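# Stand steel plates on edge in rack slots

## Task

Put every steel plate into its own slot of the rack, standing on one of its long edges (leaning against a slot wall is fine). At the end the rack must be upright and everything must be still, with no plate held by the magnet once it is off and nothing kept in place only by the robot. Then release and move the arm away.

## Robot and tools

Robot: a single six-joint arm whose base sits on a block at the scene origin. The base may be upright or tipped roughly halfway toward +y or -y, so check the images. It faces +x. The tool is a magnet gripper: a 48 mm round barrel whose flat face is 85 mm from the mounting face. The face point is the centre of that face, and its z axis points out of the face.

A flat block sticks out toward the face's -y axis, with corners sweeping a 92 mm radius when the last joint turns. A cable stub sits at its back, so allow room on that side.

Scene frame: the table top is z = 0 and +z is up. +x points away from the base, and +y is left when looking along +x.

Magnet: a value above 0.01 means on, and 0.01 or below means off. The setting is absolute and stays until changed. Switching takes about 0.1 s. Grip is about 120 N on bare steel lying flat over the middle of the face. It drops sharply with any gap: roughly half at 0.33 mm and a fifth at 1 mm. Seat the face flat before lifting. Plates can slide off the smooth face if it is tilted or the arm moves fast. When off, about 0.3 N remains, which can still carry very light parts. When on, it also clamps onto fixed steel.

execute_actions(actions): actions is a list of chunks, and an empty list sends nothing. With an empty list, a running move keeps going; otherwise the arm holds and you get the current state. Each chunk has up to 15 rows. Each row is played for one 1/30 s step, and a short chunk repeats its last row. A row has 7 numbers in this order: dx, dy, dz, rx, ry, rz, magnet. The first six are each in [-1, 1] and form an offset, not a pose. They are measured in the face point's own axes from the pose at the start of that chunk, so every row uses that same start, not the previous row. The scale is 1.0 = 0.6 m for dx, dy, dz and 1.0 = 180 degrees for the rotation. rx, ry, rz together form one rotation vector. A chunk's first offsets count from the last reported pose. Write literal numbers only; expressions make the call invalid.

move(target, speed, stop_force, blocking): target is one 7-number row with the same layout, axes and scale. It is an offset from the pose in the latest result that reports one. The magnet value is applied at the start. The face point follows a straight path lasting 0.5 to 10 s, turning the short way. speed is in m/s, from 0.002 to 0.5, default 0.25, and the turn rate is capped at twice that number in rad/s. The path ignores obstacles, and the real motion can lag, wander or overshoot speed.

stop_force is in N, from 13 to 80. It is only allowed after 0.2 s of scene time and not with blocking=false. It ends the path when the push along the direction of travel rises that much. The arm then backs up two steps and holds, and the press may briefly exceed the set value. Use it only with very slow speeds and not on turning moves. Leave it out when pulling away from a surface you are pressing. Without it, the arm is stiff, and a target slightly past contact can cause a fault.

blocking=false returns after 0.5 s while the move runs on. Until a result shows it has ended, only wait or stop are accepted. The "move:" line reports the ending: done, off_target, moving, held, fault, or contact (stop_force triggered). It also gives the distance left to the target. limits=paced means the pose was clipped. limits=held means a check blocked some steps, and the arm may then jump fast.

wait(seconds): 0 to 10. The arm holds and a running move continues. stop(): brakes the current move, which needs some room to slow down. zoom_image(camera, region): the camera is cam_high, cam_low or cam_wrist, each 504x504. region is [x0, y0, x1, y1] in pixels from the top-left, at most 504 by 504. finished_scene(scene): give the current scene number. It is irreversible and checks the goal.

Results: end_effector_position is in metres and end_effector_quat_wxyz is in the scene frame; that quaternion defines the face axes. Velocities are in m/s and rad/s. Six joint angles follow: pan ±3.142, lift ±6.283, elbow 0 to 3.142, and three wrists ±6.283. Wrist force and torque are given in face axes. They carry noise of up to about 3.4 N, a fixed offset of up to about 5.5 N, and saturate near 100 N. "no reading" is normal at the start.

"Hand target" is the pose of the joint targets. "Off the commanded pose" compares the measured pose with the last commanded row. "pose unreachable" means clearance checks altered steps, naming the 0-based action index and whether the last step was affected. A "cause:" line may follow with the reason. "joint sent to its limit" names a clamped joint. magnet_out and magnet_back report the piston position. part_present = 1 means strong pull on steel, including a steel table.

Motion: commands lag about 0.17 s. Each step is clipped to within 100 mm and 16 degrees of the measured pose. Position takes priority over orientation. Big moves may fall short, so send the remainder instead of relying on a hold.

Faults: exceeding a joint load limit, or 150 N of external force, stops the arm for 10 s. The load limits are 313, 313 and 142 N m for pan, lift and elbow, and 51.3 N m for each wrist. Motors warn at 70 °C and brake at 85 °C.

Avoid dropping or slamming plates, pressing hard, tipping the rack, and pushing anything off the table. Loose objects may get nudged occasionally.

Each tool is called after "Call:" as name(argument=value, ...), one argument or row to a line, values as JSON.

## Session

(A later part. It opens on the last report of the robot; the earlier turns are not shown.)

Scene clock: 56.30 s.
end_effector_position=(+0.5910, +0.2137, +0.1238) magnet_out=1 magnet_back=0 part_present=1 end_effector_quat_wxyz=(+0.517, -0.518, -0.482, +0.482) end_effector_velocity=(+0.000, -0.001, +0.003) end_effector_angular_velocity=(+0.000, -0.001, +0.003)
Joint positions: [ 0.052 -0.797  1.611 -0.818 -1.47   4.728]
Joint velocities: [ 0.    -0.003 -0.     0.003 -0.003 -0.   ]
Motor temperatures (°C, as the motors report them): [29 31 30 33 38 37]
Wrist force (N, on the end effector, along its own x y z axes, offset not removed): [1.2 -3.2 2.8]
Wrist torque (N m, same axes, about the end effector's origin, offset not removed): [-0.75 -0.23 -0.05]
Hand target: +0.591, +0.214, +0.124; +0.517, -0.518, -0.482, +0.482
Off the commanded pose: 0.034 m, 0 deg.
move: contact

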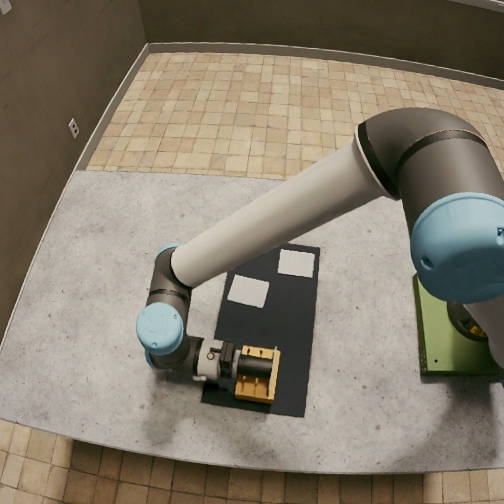

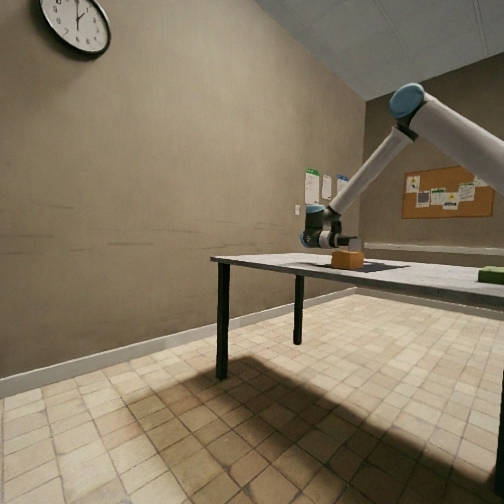

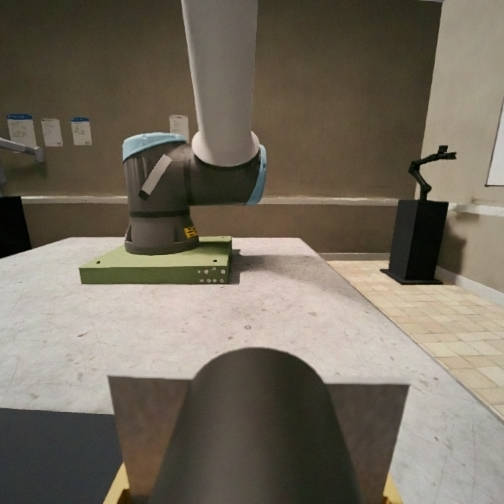

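Call:
execute_actions(
  actions=[
    [[0,-0.005,0,0,0,0,0]],
  ],
)

Call:
move(
  target=[0,-0.08,-0.13,0,0,0,0],
)

Call:
move(
  target=[0,0,0,-0.5,0,0,0],
  speed=0.4,
)

Scene clock: 59.53 s.
end_effector_position=(+0.5910, +0.2137, +0.1267) magnet_out=0 magnet_back=1 part_present=0 end_effector_quat_wxyz=(+0.517, -0.518, -0.482, +0.482) end_effector_velocity=(+0.000, +0.000, +0.001) end_effector_angular_velocity=(-0.000, +0.000, -0.000)
Joint positions: [ 0.052 -0.801  1.611 -0.814 -1.47   4.728]
Joint velocities: [ 0.    -0.001 -0.     0.001  0.001  0.   ]
Motor temperatures (°C, as the motors report them): [29 31 30 33 38 37]
Wrist force (N, on the end effector, along its own x y z axes, offset not removed): [2.4 0.4 -5.1]
Wrist torque (N m, same axes, about the end effector's origin, offset not removed): [-0.15 -0.23 -0.11]
Hand target: +0.591, +0.214, +0.127; +0.517, -0.518, -0.482, +0.482
Off the commanded pose: 0.000 m, 0 deg.

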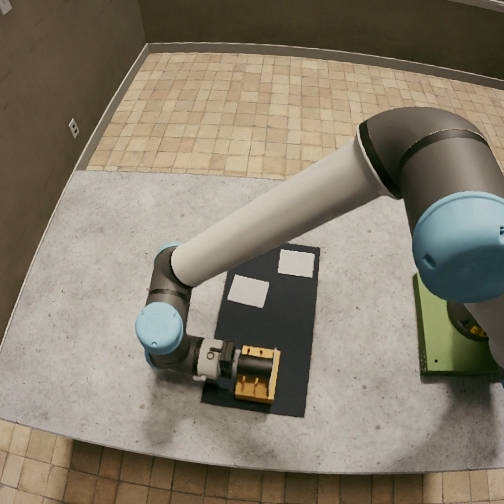

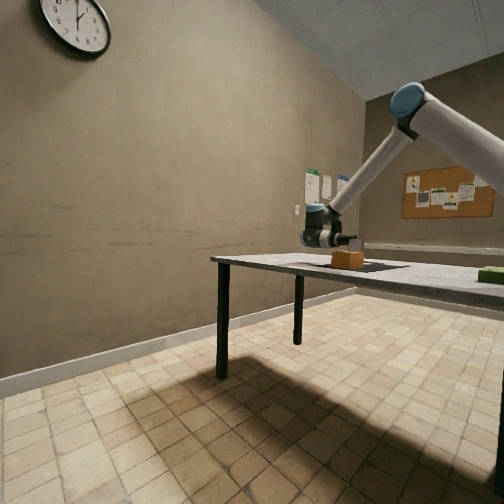

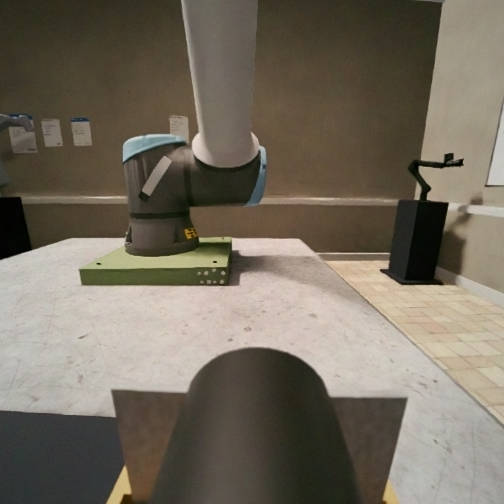

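Scene clock: 60.53 s.
end_effector_position=(+0.6686, +0.2082, +0.1747) magnet_out=0 magnet_back=1 part_present=0 end_effector_quat_wxyz=(+0.517, -0.518, -0.482, +0.482) end_effector_velocity=(+0.002, -0.000, +0.001) end_effector_angular_velocity=(+0.001, +0.001, -0.002)
Joint positions: [ 0.044 -0.761  1.417 -0.66  -1.478  4.728]
Joint velocities: [-0.001  0.002 -0.006  0.005  0.001 -0.001]
Motor temperatures (°C, as the motors report them): [29 31 30 33 38 37]
Wrist force (N, on the end effector, along its own x y z axes, offset not removed): [9.3 4.3 -0.2]
Wrist torque (N m, same axes, about the end effector's origin, offset not removed): [0.36 -0.95 -0.03]
Hand target: +0.669, +0.208, +0.175; +0.517, -0.518, -0.482, +0.482
Off the commanded pose: 0.000 m, 0 deg.
move: done

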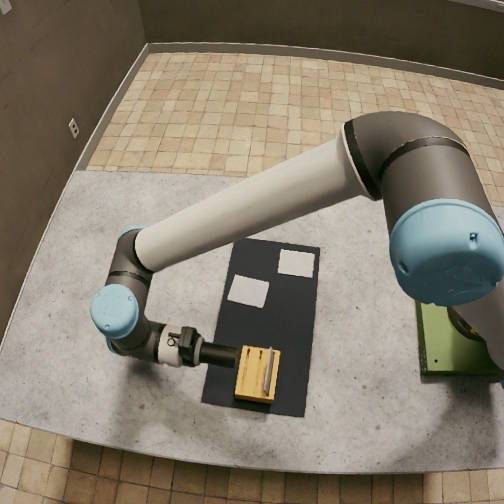

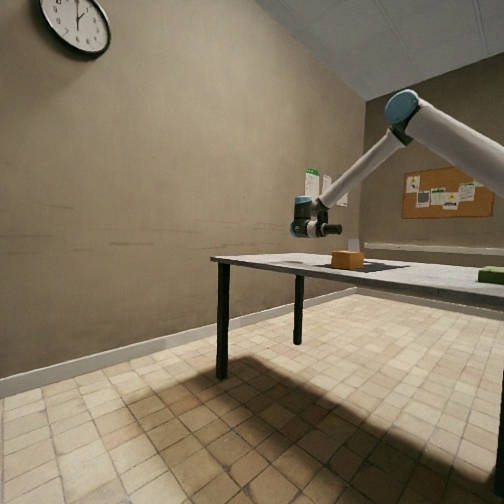

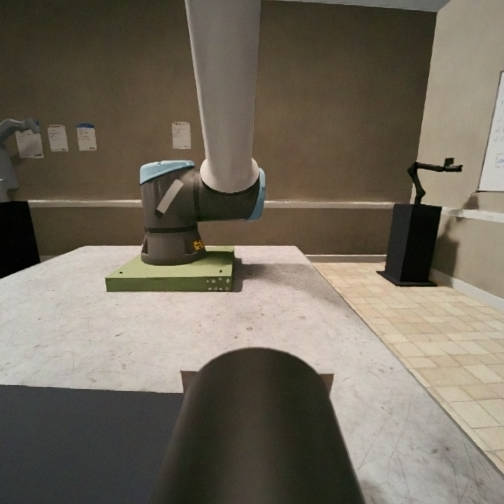

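Scene clock: 63.13 s.
end_effector_position=(+0.6684, +0.2082, +0.1747) magnet_out=0 magnet_back=1 part_present=0 end_effector_quat_wxyz=(+0.000, +0.732, +0.681, -0.000) end_effector_velocity=(+0.001, -0.001, -0.001) end_effector_angular_velocity=(-0.001, -0.012, -0.002)
Joint positions: [ 0.08  -1.301  2.107 -2.378 -1.585  4.842]
Joint velocities: [-0.001  0.     0.005 -0.017 -0.002  0.001]
Motor temperatures (°C, as the motors report them): [29 31 30 33 38 37]
Wrist force (N, on the end effector, along its own x y z axes, offset not removed): [5.2 3.7 -1.5]
Wrist torque (N m, same axes, about the end effector's origin, offset not removed): [0.51 -0.23 -0.10]
Hand target: +0.668, +0.208, +0.175; +0.001, +0.732, +0.681, +0.000
Off the commanded pose: 0.000 m, 0 deg.
move: done

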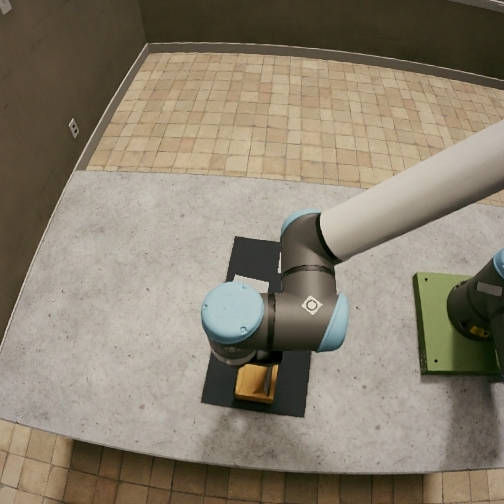

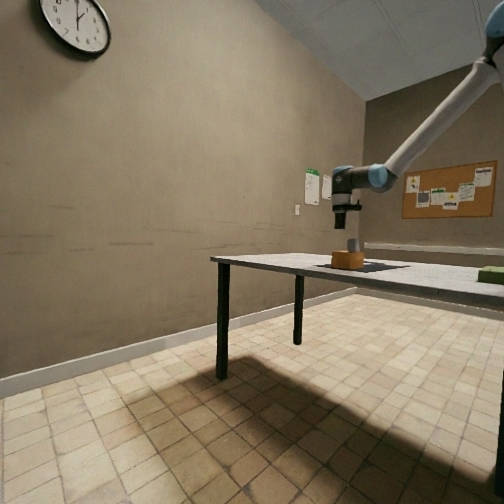

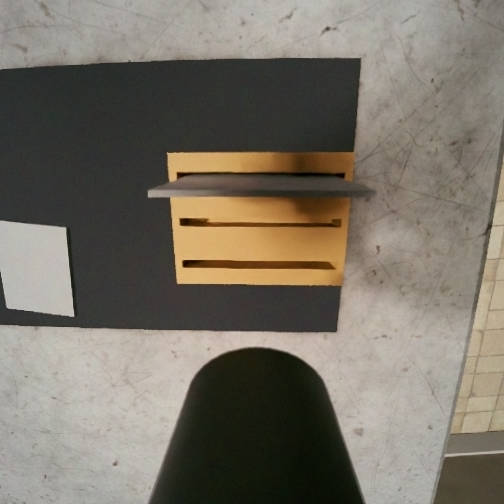

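Call:
move(
  target=[-0.397,0.015,0.225,0,0,-0.468,0],
  speed=0.3,
)

Scene clock: 70.30 s.
end_effector_position=(+0.6605, -0.0295, +0.0401) magnet_out=0 magnet_back=1 part_present=0 end_effector_quat_wxyz=(+0.000, +0.087, +0.996, -0.000) end_effector_velocity=(-0.000, -0.002, -0.001) end_effector_angular_velocity=(+0.002, -0.000, +0.010)
Joint positions: [-0.285 -1.136  2.236 -2.677 -1.584  3.009]
Joint velocities: [-0.003  0.002  0.001 -0.003  0.002 -0.013]
Motor temperatures (°C, as the motors report them): [29 31 30 33 38 37]
Wrist force (N, on the end effector, along its own x y z axes, offset not removed): [0.7 1.8 0.4]
Wrist torque (N m, same axes, about the end effector's origin, offset not removed): [0.19 0.07 -0.25]
Hand target: +0.661, -0.030, +0.040; +0.000, +0.086, +0.996, +0.000
Off the commanded pose: 0.001 m, 0 deg.
move: done

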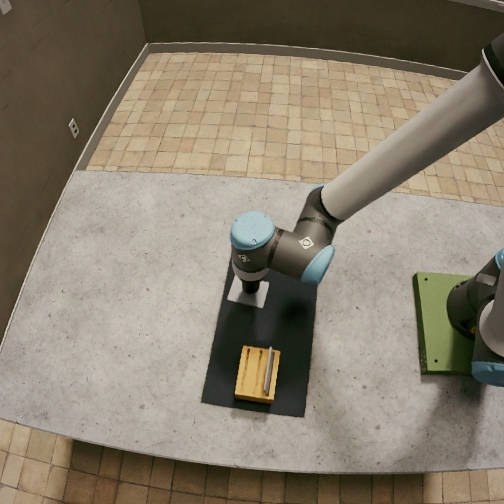

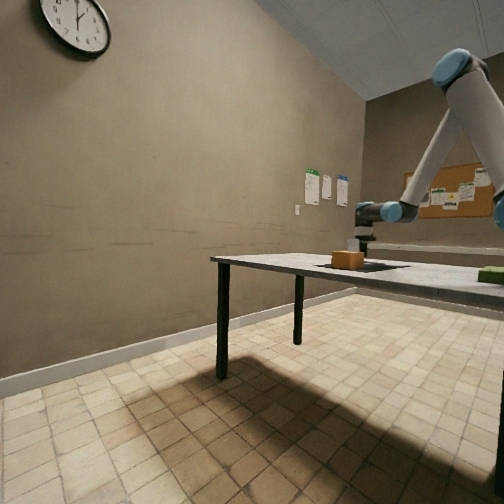

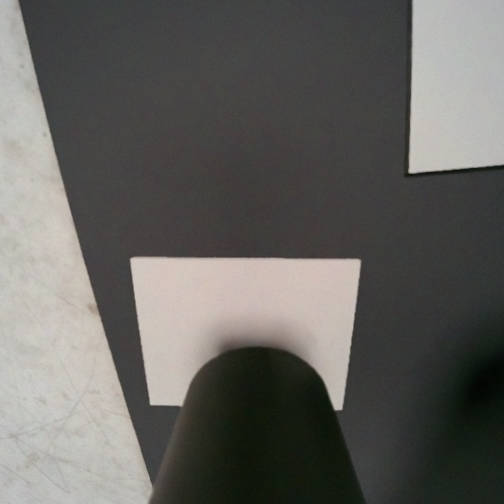

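Aligned; centre 245 → shift −X a bit.

Call:
move(
  target=[-0.008,-0.052,0.033,0,0,0,0],
  speed=0.1,
)

Scene clock: 72.20 s.
end_effector_position=(+0.6598, -0.0608, +0.0204) magnet_out=0 magnet_back=1 part_present=0 end_effector_quat_wxyz=(+0.000, +0.087, +0.996, +0.000) end_effector_velocity=(+0.000, -0.002, -0.001) end_effector_angular_velocity=(+0.002, -0.001, +0.000)
Joint positions: [-0.332 -1.098  2.236 -2.714 -1.583  2.961]
Joint velocities: [-0.003  0.002 -0.    -0.002  0.002 -0.003]
Motor temperatures (°C, as the motors report them): [29 31 30 33 38 37]
Wrist force (N, on the end effector, along its own x y z axes, offset not removed): [1.3 2.5 -1.4]
Wrist torque (N m, same axes, about the end effector's origin, offset not removed): [0.33 -0.25 -0.15]
Hand target: +0.660, -0.061, +0.020; +0.000, +0.087, +0.996, +0.000
Off the commanded pose: 0.000 m, 0 deg.
move: done

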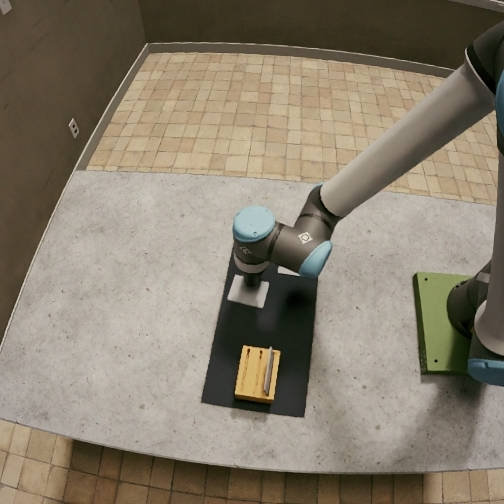

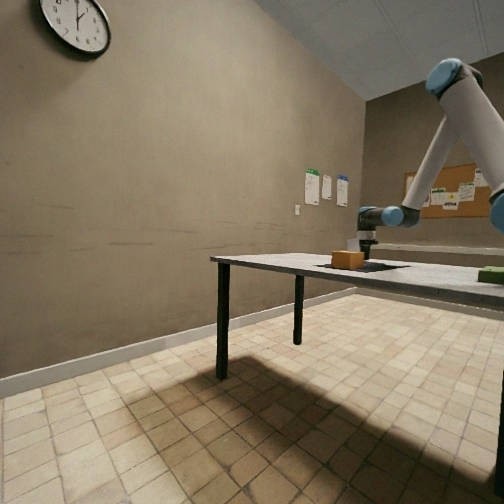

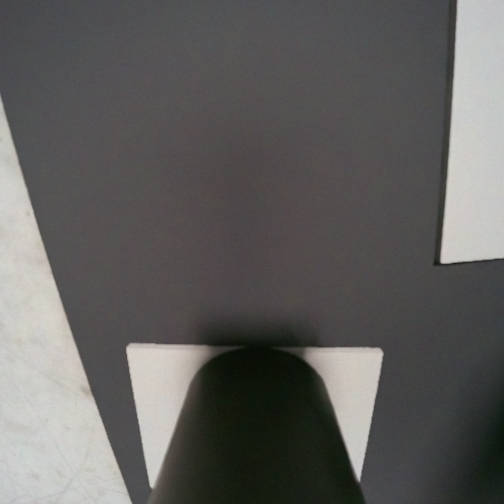

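Call:
move(
  target=[-0.002,-0.007,0.02,0,0,0,1],
  speed=0.05,
)

Call:
move(
  target=[0,0,-0.27,0,0,0,1],
)

Scene clock: 74.50 s.
end_effector_position=(+0.6603, -0.0651, +0.0086) magnet_out=1 magnet_back=0 part_present=1 end_effector_quat_wxyz=(+0.000, +0.087, +0.996, +0.000) end_effector_velocity=(+0.000, -0.001, -0.002) end_effector_angular_velocity=(-0.001, +0.000, +0.000)
Joint positions: [-0.338 -1.076  2.235 -2.736 -1.583  2.955]
Joint velocities: [-0.001  0.004 -0.    -0.004 -0.001 -0.001]
Motor temperatures (°C, as the motors report them): [29 31 30 33 38 37]
Wrist force (N, on the end effector, along its own x y z axes, offset not removed): [6.2 0.4 -0.5]
Wrist torque (N m, same axes, about the end effector's origin, offset not removed): [0.07 -0.74 -0.09]
Hand target: +0.660, -0.065, +0.008; +0.000, +0.087, +0.996, +0.000
Off the commanded pose: 0.000 m, 0 deg.
move: done

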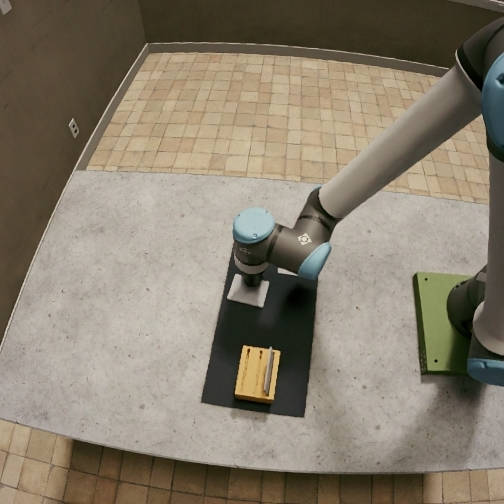

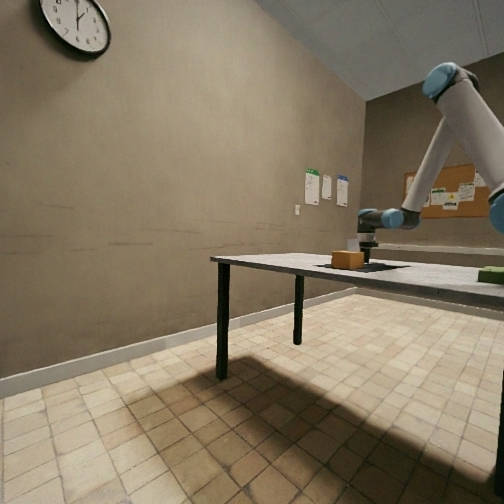

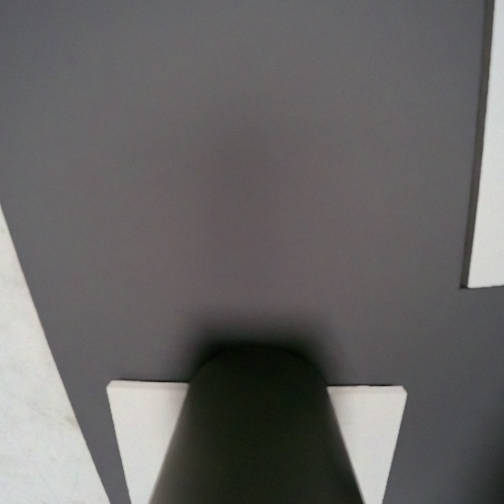

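Scene clock: 75.77 s.
end_effector_position=(+0.6603, -0.0651, +0.1701) magnet_out=1 magnet_back=0 part_present=1 end_effector_quat_wxyz=(+0.000, +0.087, +0.996, +0.000) end_effector_velocity=(-0.000, -0.001, +0.002) end_effector_angular_velocity=(+0.003, +0.001, -0.001)
Joint positions: [-0.335 -1.352  2.181 -2.406 -1.583  2.958]
Joint velocities: [-0.002 -0.003 -0.001  0.007  0.003 -0.001]
Motor temperatures (°C, as the motors report them): [29 31 30 33 38 37]
Wrist force (N, on the end effector, along its own x y z axes, offset not removed): [-1.1 -2.9 1.3]
Wrist torque (N m, same axes, about the end effector's origin, offset not removed): [-0.54 0.45 -0.33]
Hand target: +0.660, -0.065, +0.170; +0.000, +0.087, +0.996, +0.000
Off the commanded pose: 0.001 m, 0 deg.
move: done

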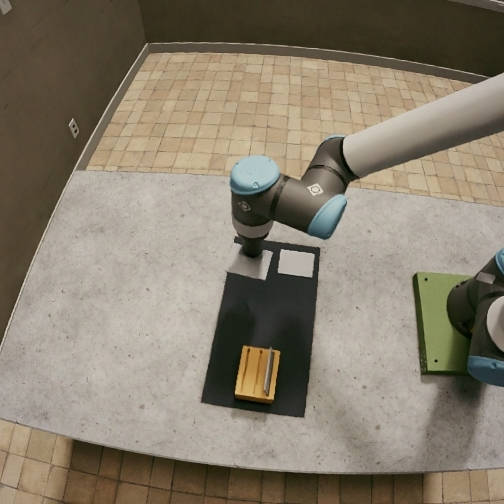

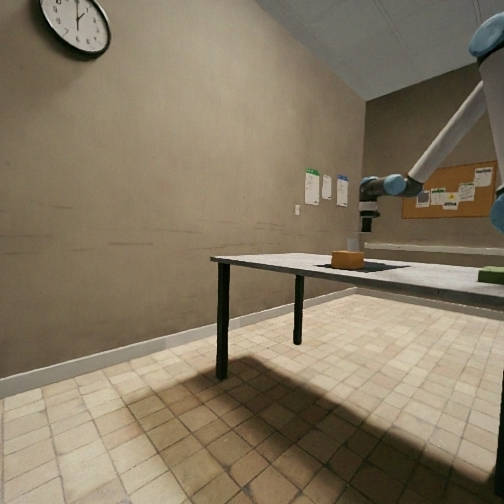

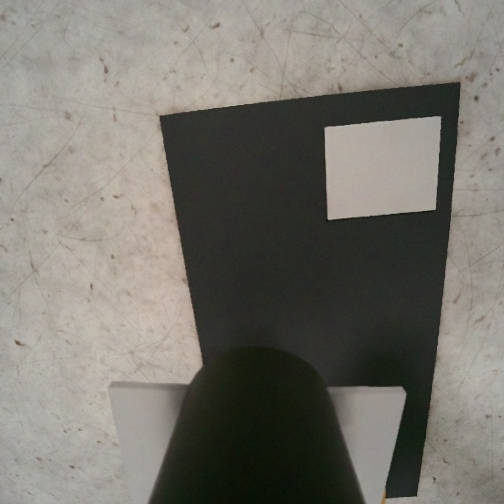

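Call:
move(
  target=[0.149,0.443,0,0,0,0.468,1],
  speed=0.3,
)

Call:
move(
  target=[0,0,0,0.5,0,0,1],
  speed=0.4,
)

Scene clock: 81.67 s.
end_effector_position=(+0.6179, +0.2116, +0.1700) magnet_out=1 magnet_back=0 part_present=1 end_effector_quat_wxyz=(+0.000, +0.732, +0.681, -0.000) end_effector_velocity=(+0.001, +0.001, +0.000) end_effector_angular_velocity=(-0.002, -0.001, -0.013)
Joint positions: [ 0.09  -1.358  2.198 -2.411 -1.585  4.852]
Joint velocities: [ 0.003  0.001 -0.002  0.    -0.002  0.016]
Motor temperatures (°C, as the motors report them): [29 31 30 33 38 37]
Wrist force (N, on the end effector, along its own x y z axes, offset not removed): [-3.4 -3.3 -0.9]
Wrist torque (N m, same axes, about the end effector's origin, offset not removed): [-0.36 0.27 -0.27]
Hand target: +0.618, +0.212, +0.170; +0.000, +0.732, +0.681, -0.000
Off the commanded pose: 0.001 m, 0 deg.
move: done

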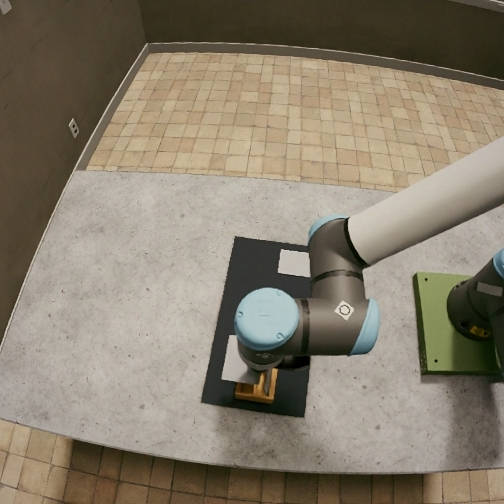

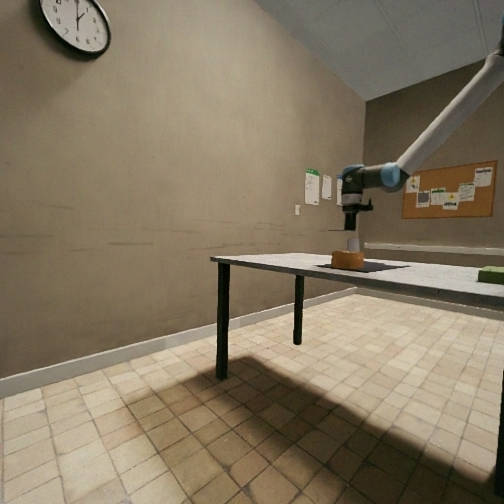

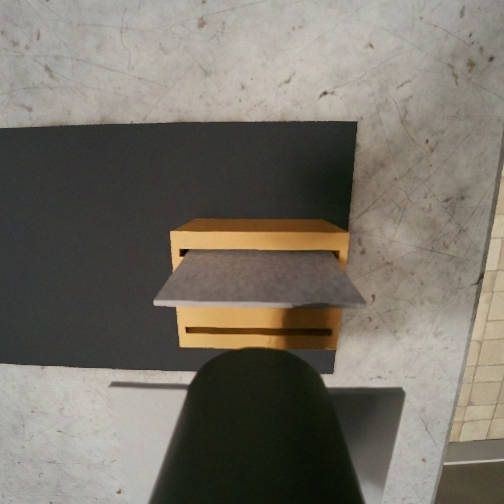

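Scene clock: 84.23 s.
end_effector_position=(+0.6181, +0.2116, +0.1701) magnet_out=1 magnet_back=0 part_present=1 end_effector_quat_wxyz=(+0.517, -0.518, -0.482, +0.482) end_effector_velocity=(-0.001, +0.001, -0.000) end_effector_angular_velocity=(+0.002, +0.013, +0.000)
Joint positions: [ 0.049 -0.819  1.542 -0.727 -1.472  4.728]
Joint velocities: [ 0.001  0.005 -0.002  0.01   0.001 -0.002]
Motor temperatures (°C, as the motors report them): [29 31 30 33 38 37]
Wrist force (N, on the end effector, along its own x y z axes, offset not removed): [-3.5 6.2 2.4]
Wrist torque (N m, same axes, about the end effector's origin, offset not removed): [0.53 0.48 -0.35]
Hand target: +0.618, +0.212, +0.170; +0.517, -0.518, -0.482, +0.482
Off the commanded pose: 0.000 m, 0 deg.
move: done

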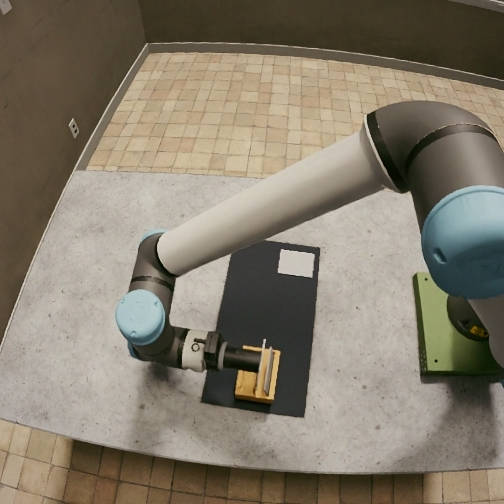

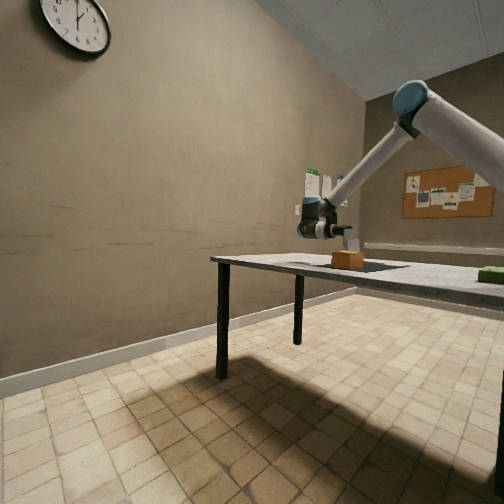

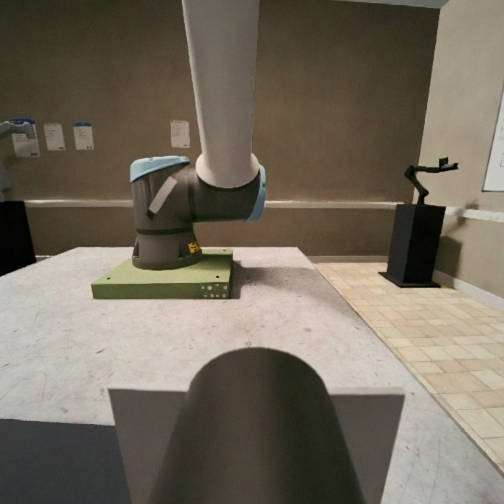

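Call:
move(
  target=[0,0.1,0,0,0,0,1],
  speed=0.03,
  stop_force=15,
)

Scene clock: 86.97 s.
end_effector_position=(+0.6179, +0.2116, +0.1476) magnet_out=1 magnet_back=0 part_present=1 end_effector_quat_wxyz=(+0.517, -0.518, -0.482, +0.482) end_effector_velocity=(+0.001, -0.001, +0.003) end_effector_angular_velocity=(-0.000, -0.001, -0.000)
Joint positions: [ 0.049 -0.794  1.546 -0.755 -1.473  4.728]
Joint velocities: [-0.001 -0.003 -0.002  0.003 -0.001  0.   ]
Motor temperatures (°C, as the motors report them): [29 31 30 33 38 37]
Wrist force (N, on the end effector, along its own x y z axes, offset not removed): [8.0 8.0 -7.9]
Wrist torque (N m, same axes, about the end effector's origin, offset not removed): [0.59 -0.84 -0.22]
Hand target: +0.618, +0.212, +0.148; +0.517, -0.518, -0.482, +0.482
Off the commanded pose: 0.037 m, 0 deg.
move: contact

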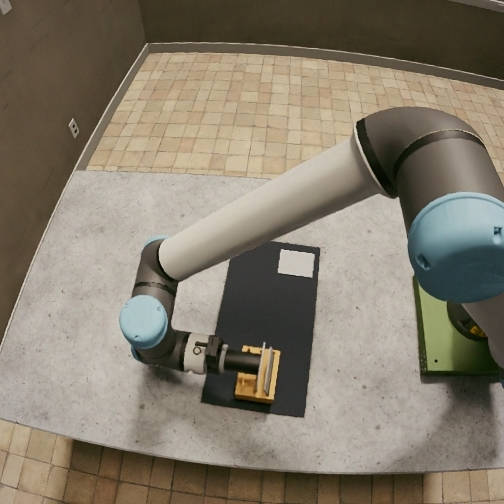

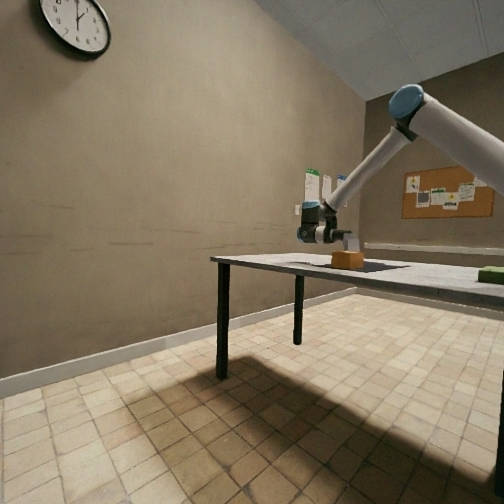

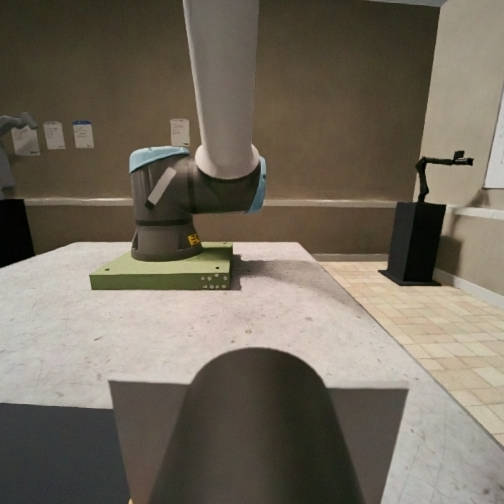

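Call:
execute_actions(
  actions=[
    [[0,-0.004,-0.003,0,0,0,1]],
  ],
)

Call:
move(
  target=[0,0.1,0,0,0,0,1],
  speed=0.03,
  stop_force=15,
)

Scene clock: 93.63 s.
end_effector_position=(+0.6197, +0.2115, +0.1499) magnet_out=1 magnet_back=0 part_present=1 end_effector_quat_wxyz=(+0.517, -0.518, -0.482, +0.482) end_effector_velocity=(+0.000, -0.001, +0.000) end_effector_angular_velocity=(-0.000, +0.000, +0.001)
Joint positions: [ 0.049 -0.794  1.541 -0.75  -1.473  4.728]
Joint velocities: [-0.     0.    -0.001  0.001 -0.002  0.   ]
Motor temperatures (°C, as the motors report them): [29 31 30 33 38 37]
Wrist force (N, on the end effector, along its own x y z axes, offset not removed): [1.6 3.0 5.6]
Wrist torque (N m, same axes, about the end effector's origin, offset not removed): [0.16 -0.08 -0.20]
Hand target: +0.620, +0.211, +0.150; +0.517, -0.518, -0.482, +0.482
Off the commanded pose: 0.000 m, 0 deg.

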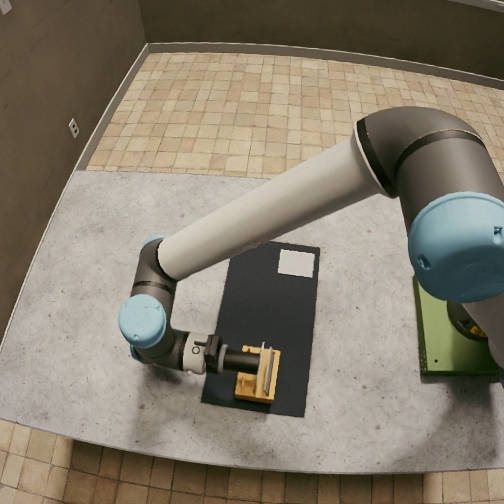

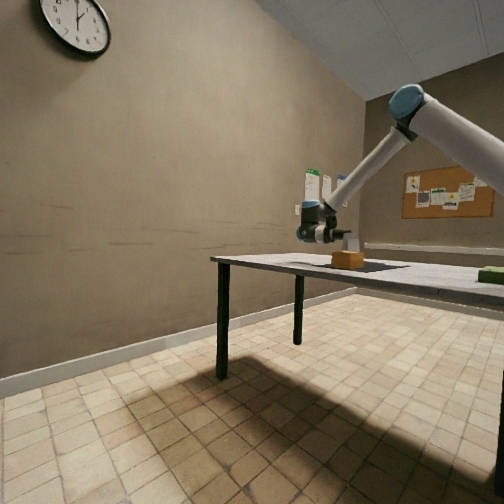

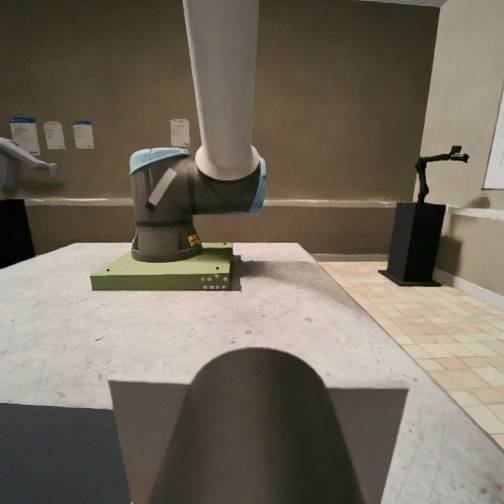

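Scene clock: 94.40 s.
end_effector_position=(+0.6196, +0.2115, +0.1442) magnet_out=1 magnet_back=0 part_present=1 end_effector_quat_wxyz=(+0.517, -0.518, -0.482, +0.482) end_effector_velocity=(+0.001, +0.000, +0.003) end_effector_angular_velocity=(+0.000, -0.001, +0.001)
Joint positions: [ 0.049 -0.788  1.542 -0.757 -1.473  4.728]
Joint velocities: [ 0.001 -0.003 -0.002  0.003 -0.001 -0.   ]
Motor temperatures (°C, as the motors report them): [29 31 30 33 38 37]
Wrist force (N, on the end effector, along its own x y z axes, offset not removed): [8.2 2.1 -7.9]
Wrist torque (N m, same axes, about the end effector's origin, offset not removed): [0.08 -1.06 -0.08]
Hand target: +0.620, +0.211, +0.145; +0.517, -0.518, -0.482, +0.482
Off the commanded pose: 0.054 m, 0 deg.
move: contact

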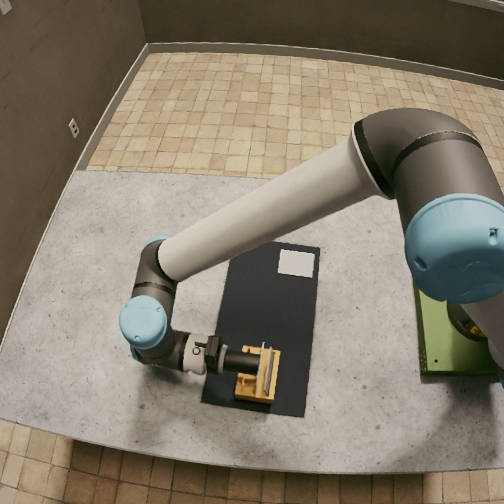

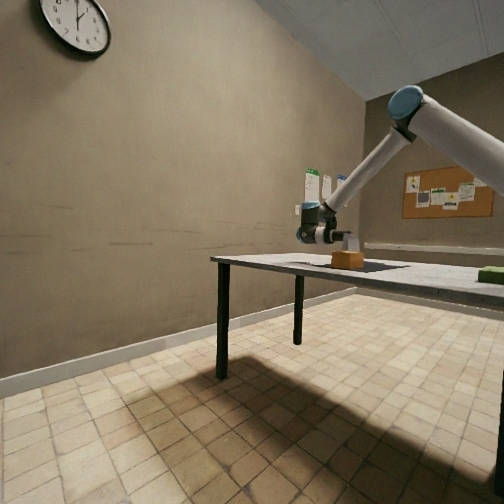

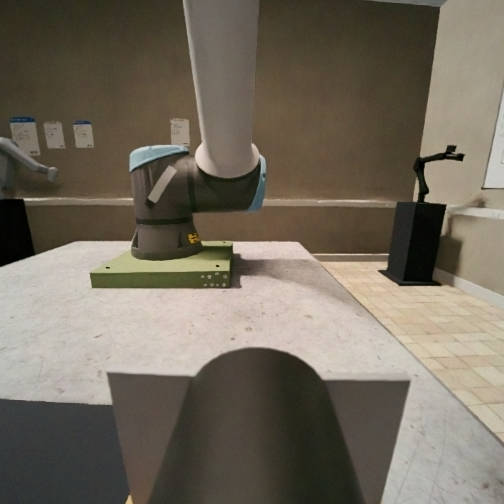

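Try the other side (−x).

Call:
execute_actions(
  actions=[
    [[0,-0.005,0.006,0,0,0,1]],
  ],
)

Call:
move(
  target=[0,0.1,0,0,0,0,1],
  speed=0.03,
  stop_force=15,
)

Scene clock: 96.23 s.
end_effector_position=(+0.6161, +0.2117, +0.1472) magnet_out=1 magnet_back=0 part_present=1 end_effector_quat_wxyz=(+0.517, -0.518, -0.482, +0.482) end_effector_velocity=(-0.001, +0.000, +0.000) end_effector_angular_velocity=(-0.000, +0.001, -0.000)
Joint positions: [ 0.049 -0.795  1.55  -0.757 -1.473  4.728]
Joint velocities: [ 0.    -0.001  0.003  0.     0.001  0.   ]
Motor temperatures (°C, as the motors report them): [29 31 30 33 38 37]
Wrist force (N, on the end effector, along its own x y z axes, offset not removed): [2.3 5.7 -5.6]
Wrist torque (N m, same axes, about the end effector's origin, offset not removed): [0.63 -0.11 -0.02]
Hand target: +0.616, +0.212, +0.147; +0.517, -0.518, -0.482, +0.482
Off the commanded pose: 0.000 m, 0 deg.

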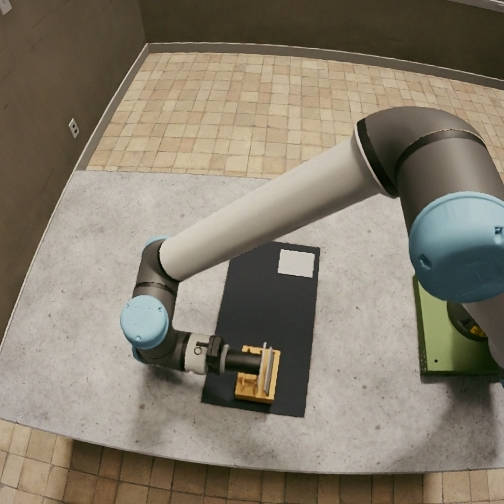

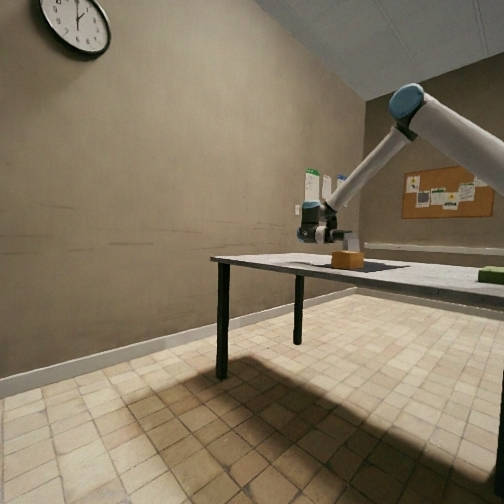

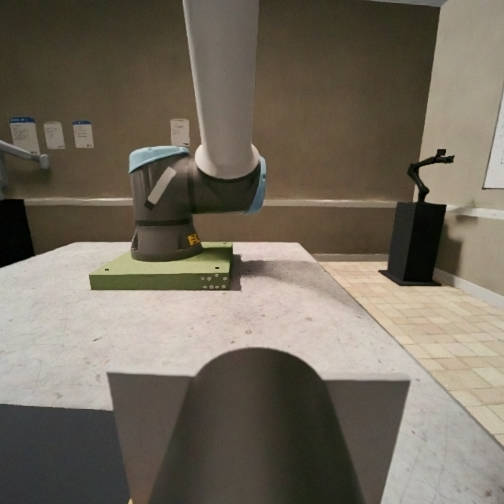

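Scene clock: 97.00 s.
end_effector_position=(+0.6160, +0.2118, +0.1414) magnet_out=1 magnet_back=0 part_present=1 end_effector_quat_wxyz=(+0.517, -0.518, -0.482, +0.482) end_effector_velocity=(+0.001, -0.001, +0.002) end_effector_angular_velocity=(+0.001, -0.000, -0.001)
Joint positions: [ 0.049 -0.789  1.551 -0.764 -1.473  4.728]
Joint velocities: [-0.001 -0.002 -0.001  0.003  0.    -0.001]
Motor temperatures (°C, as the motors report them): [29 31 30 33 38 37]
Wrist force (N, on the end effector, along its own x y z axes, offset not removed): [-0.2 1.8 1.0]
Wrist torque (N m, same axes, about the end effector's origin, offset not removed): [0.04 0.14 -0.21]
Hand target: +0.616, +0.212, +0.142; +0.517, -0.518, -0.482, +0.482
Off the commanded pose: 0.054 m, 0 deg.
move: contact

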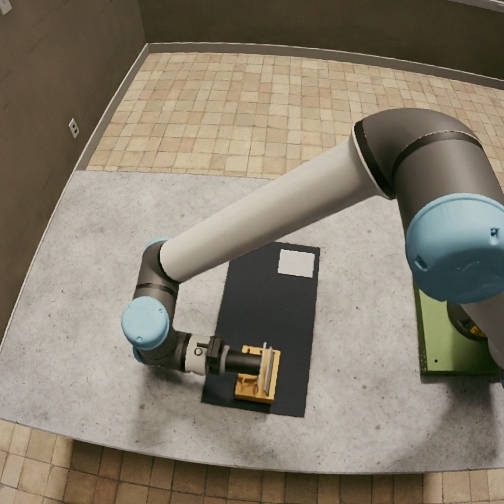

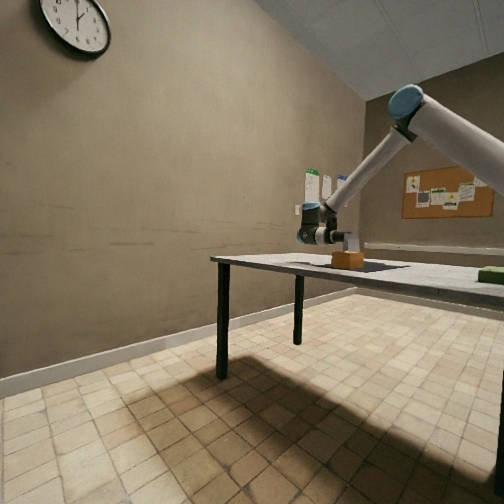

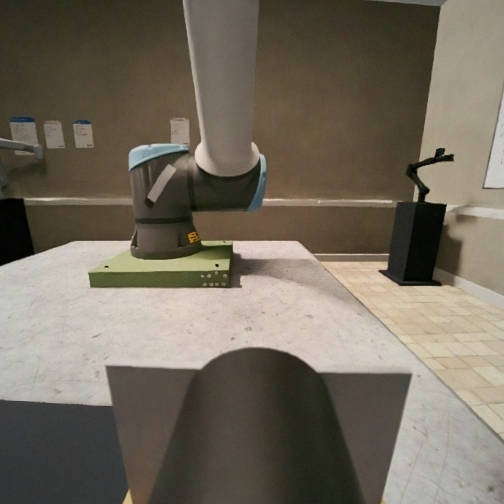

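Call:
zoom_image(
  camera="cam_high",
  region=[230,335,310,415],
)

Region (230, 335, 310, 415) of cam_high's 504x504 image, scaled by 6.300, with more detail than that image has.

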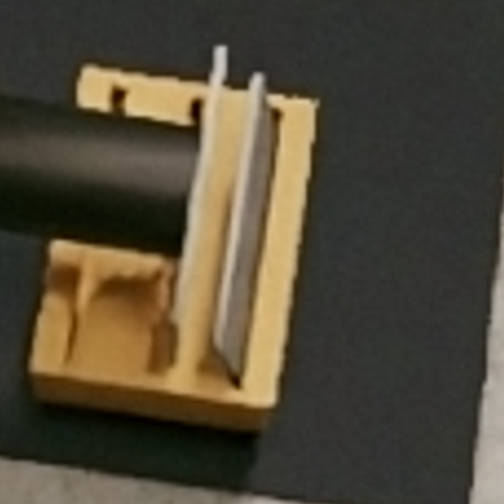

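Call:
execute_actions(
  actions=[
    [[0.006,-0.005,-0.003,0,0,0,1]],
  ],
)

Call:
move(
  target=[0,0.1,0,0,0,0,1],
  speed=0.03,
  stop_force=15,
)

Scene clock: 101.20 s.
end_effector_position=(+0.6180, +0.2152, +0.1444) magnet_out=1 magnet_back=0 part_present=1 end_effector_quat_wxyz=(+0.517, -0.518, -0.482, +0.482) end_effector_velocity=(+0.001, +0.001, +0.000) end_effector_angular_velocity=(+0.001, -0.000, -0.001)
Joint positions: [ 0.053 -0.789  1.544 -0.757 -1.469  4.728]
Joint velocities: [ 0.001  0.001 -0.002  0.001  0.001 -0.001]
Motor temperatures (°C, as the motors report them): [29 31 30 33 38 37]
Wrist force (N, on the end effector, along its own x y z axes, offset not removed): [2.9 -0.3 -6.7]
Wrist torque (N m, same axes, about the end effector's origin, offset not removed): [-0.50 -0.06 -0.29]
Hand target: +0.618, +0.215, +0.144; +0.517, -0.518, -0.482, +0.482
Off the commanded pose: 0.000 m, 0 deg.

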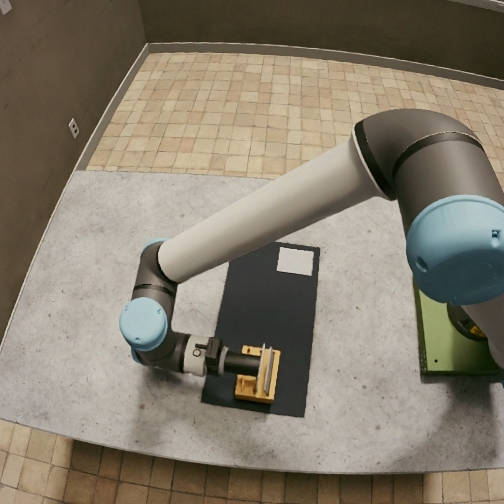

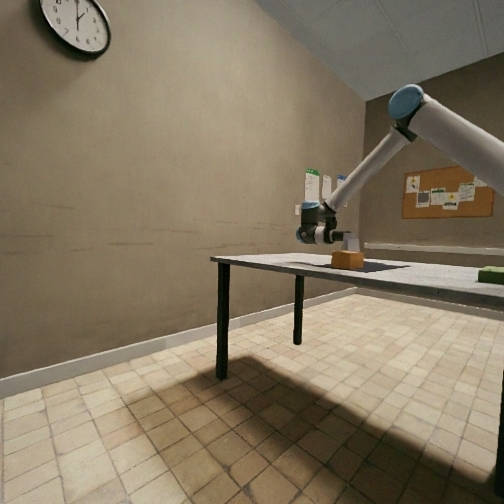

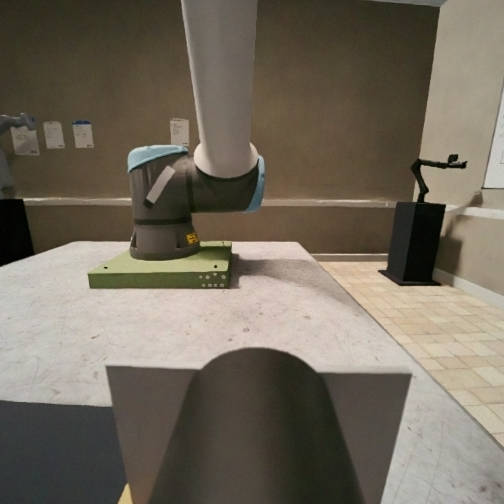

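Scene clock: 101.97 s.
end_effector_position=(+0.6179, +0.2153, +0.1386) magnet_out=1 magnet_back=0 part_present=1 end_effector_quat_wxyz=(+0.517, -0.518, -0.482, +0.482) end_effector_velocity=(+0.001, +0.000, +0.003) end_effector_angular_velocity=(-0.000, -0.001, +0.000)
Joint positions: [ 0.053 -0.782  1.545 -0.764 -1.469  4.728]
Joint velocities: [ 0.    -0.003 -0.001  0.003 -0.     0.001]
Motor temperatures (°C, as the motors report them): [29 31 30 33 38 37]
Wrist force (N, on the end effector, along its own x y z axes, offset not removed): [1.3 4.7 -3.9]
Wrist torque (N m, same axes, about the end effector's origin, offset not removed): [0.10 0.16 -0.07]
Hand target: +0.618, +0.215, +0.139; +0.517, -0.518, -0.482, +0.482
Off the commanded pose: 0.054 m, 0 deg.
move: contact

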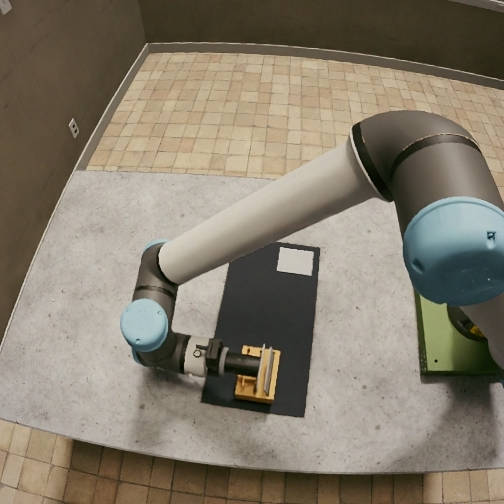

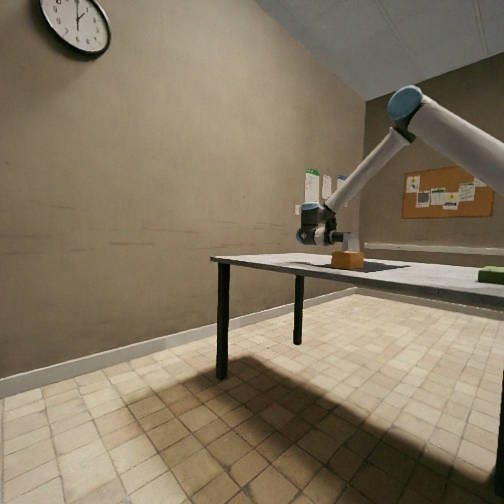

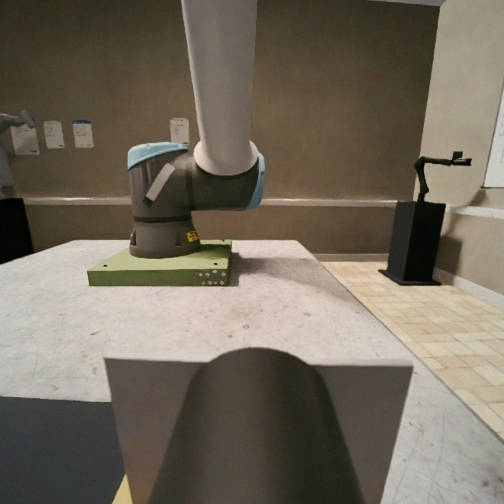

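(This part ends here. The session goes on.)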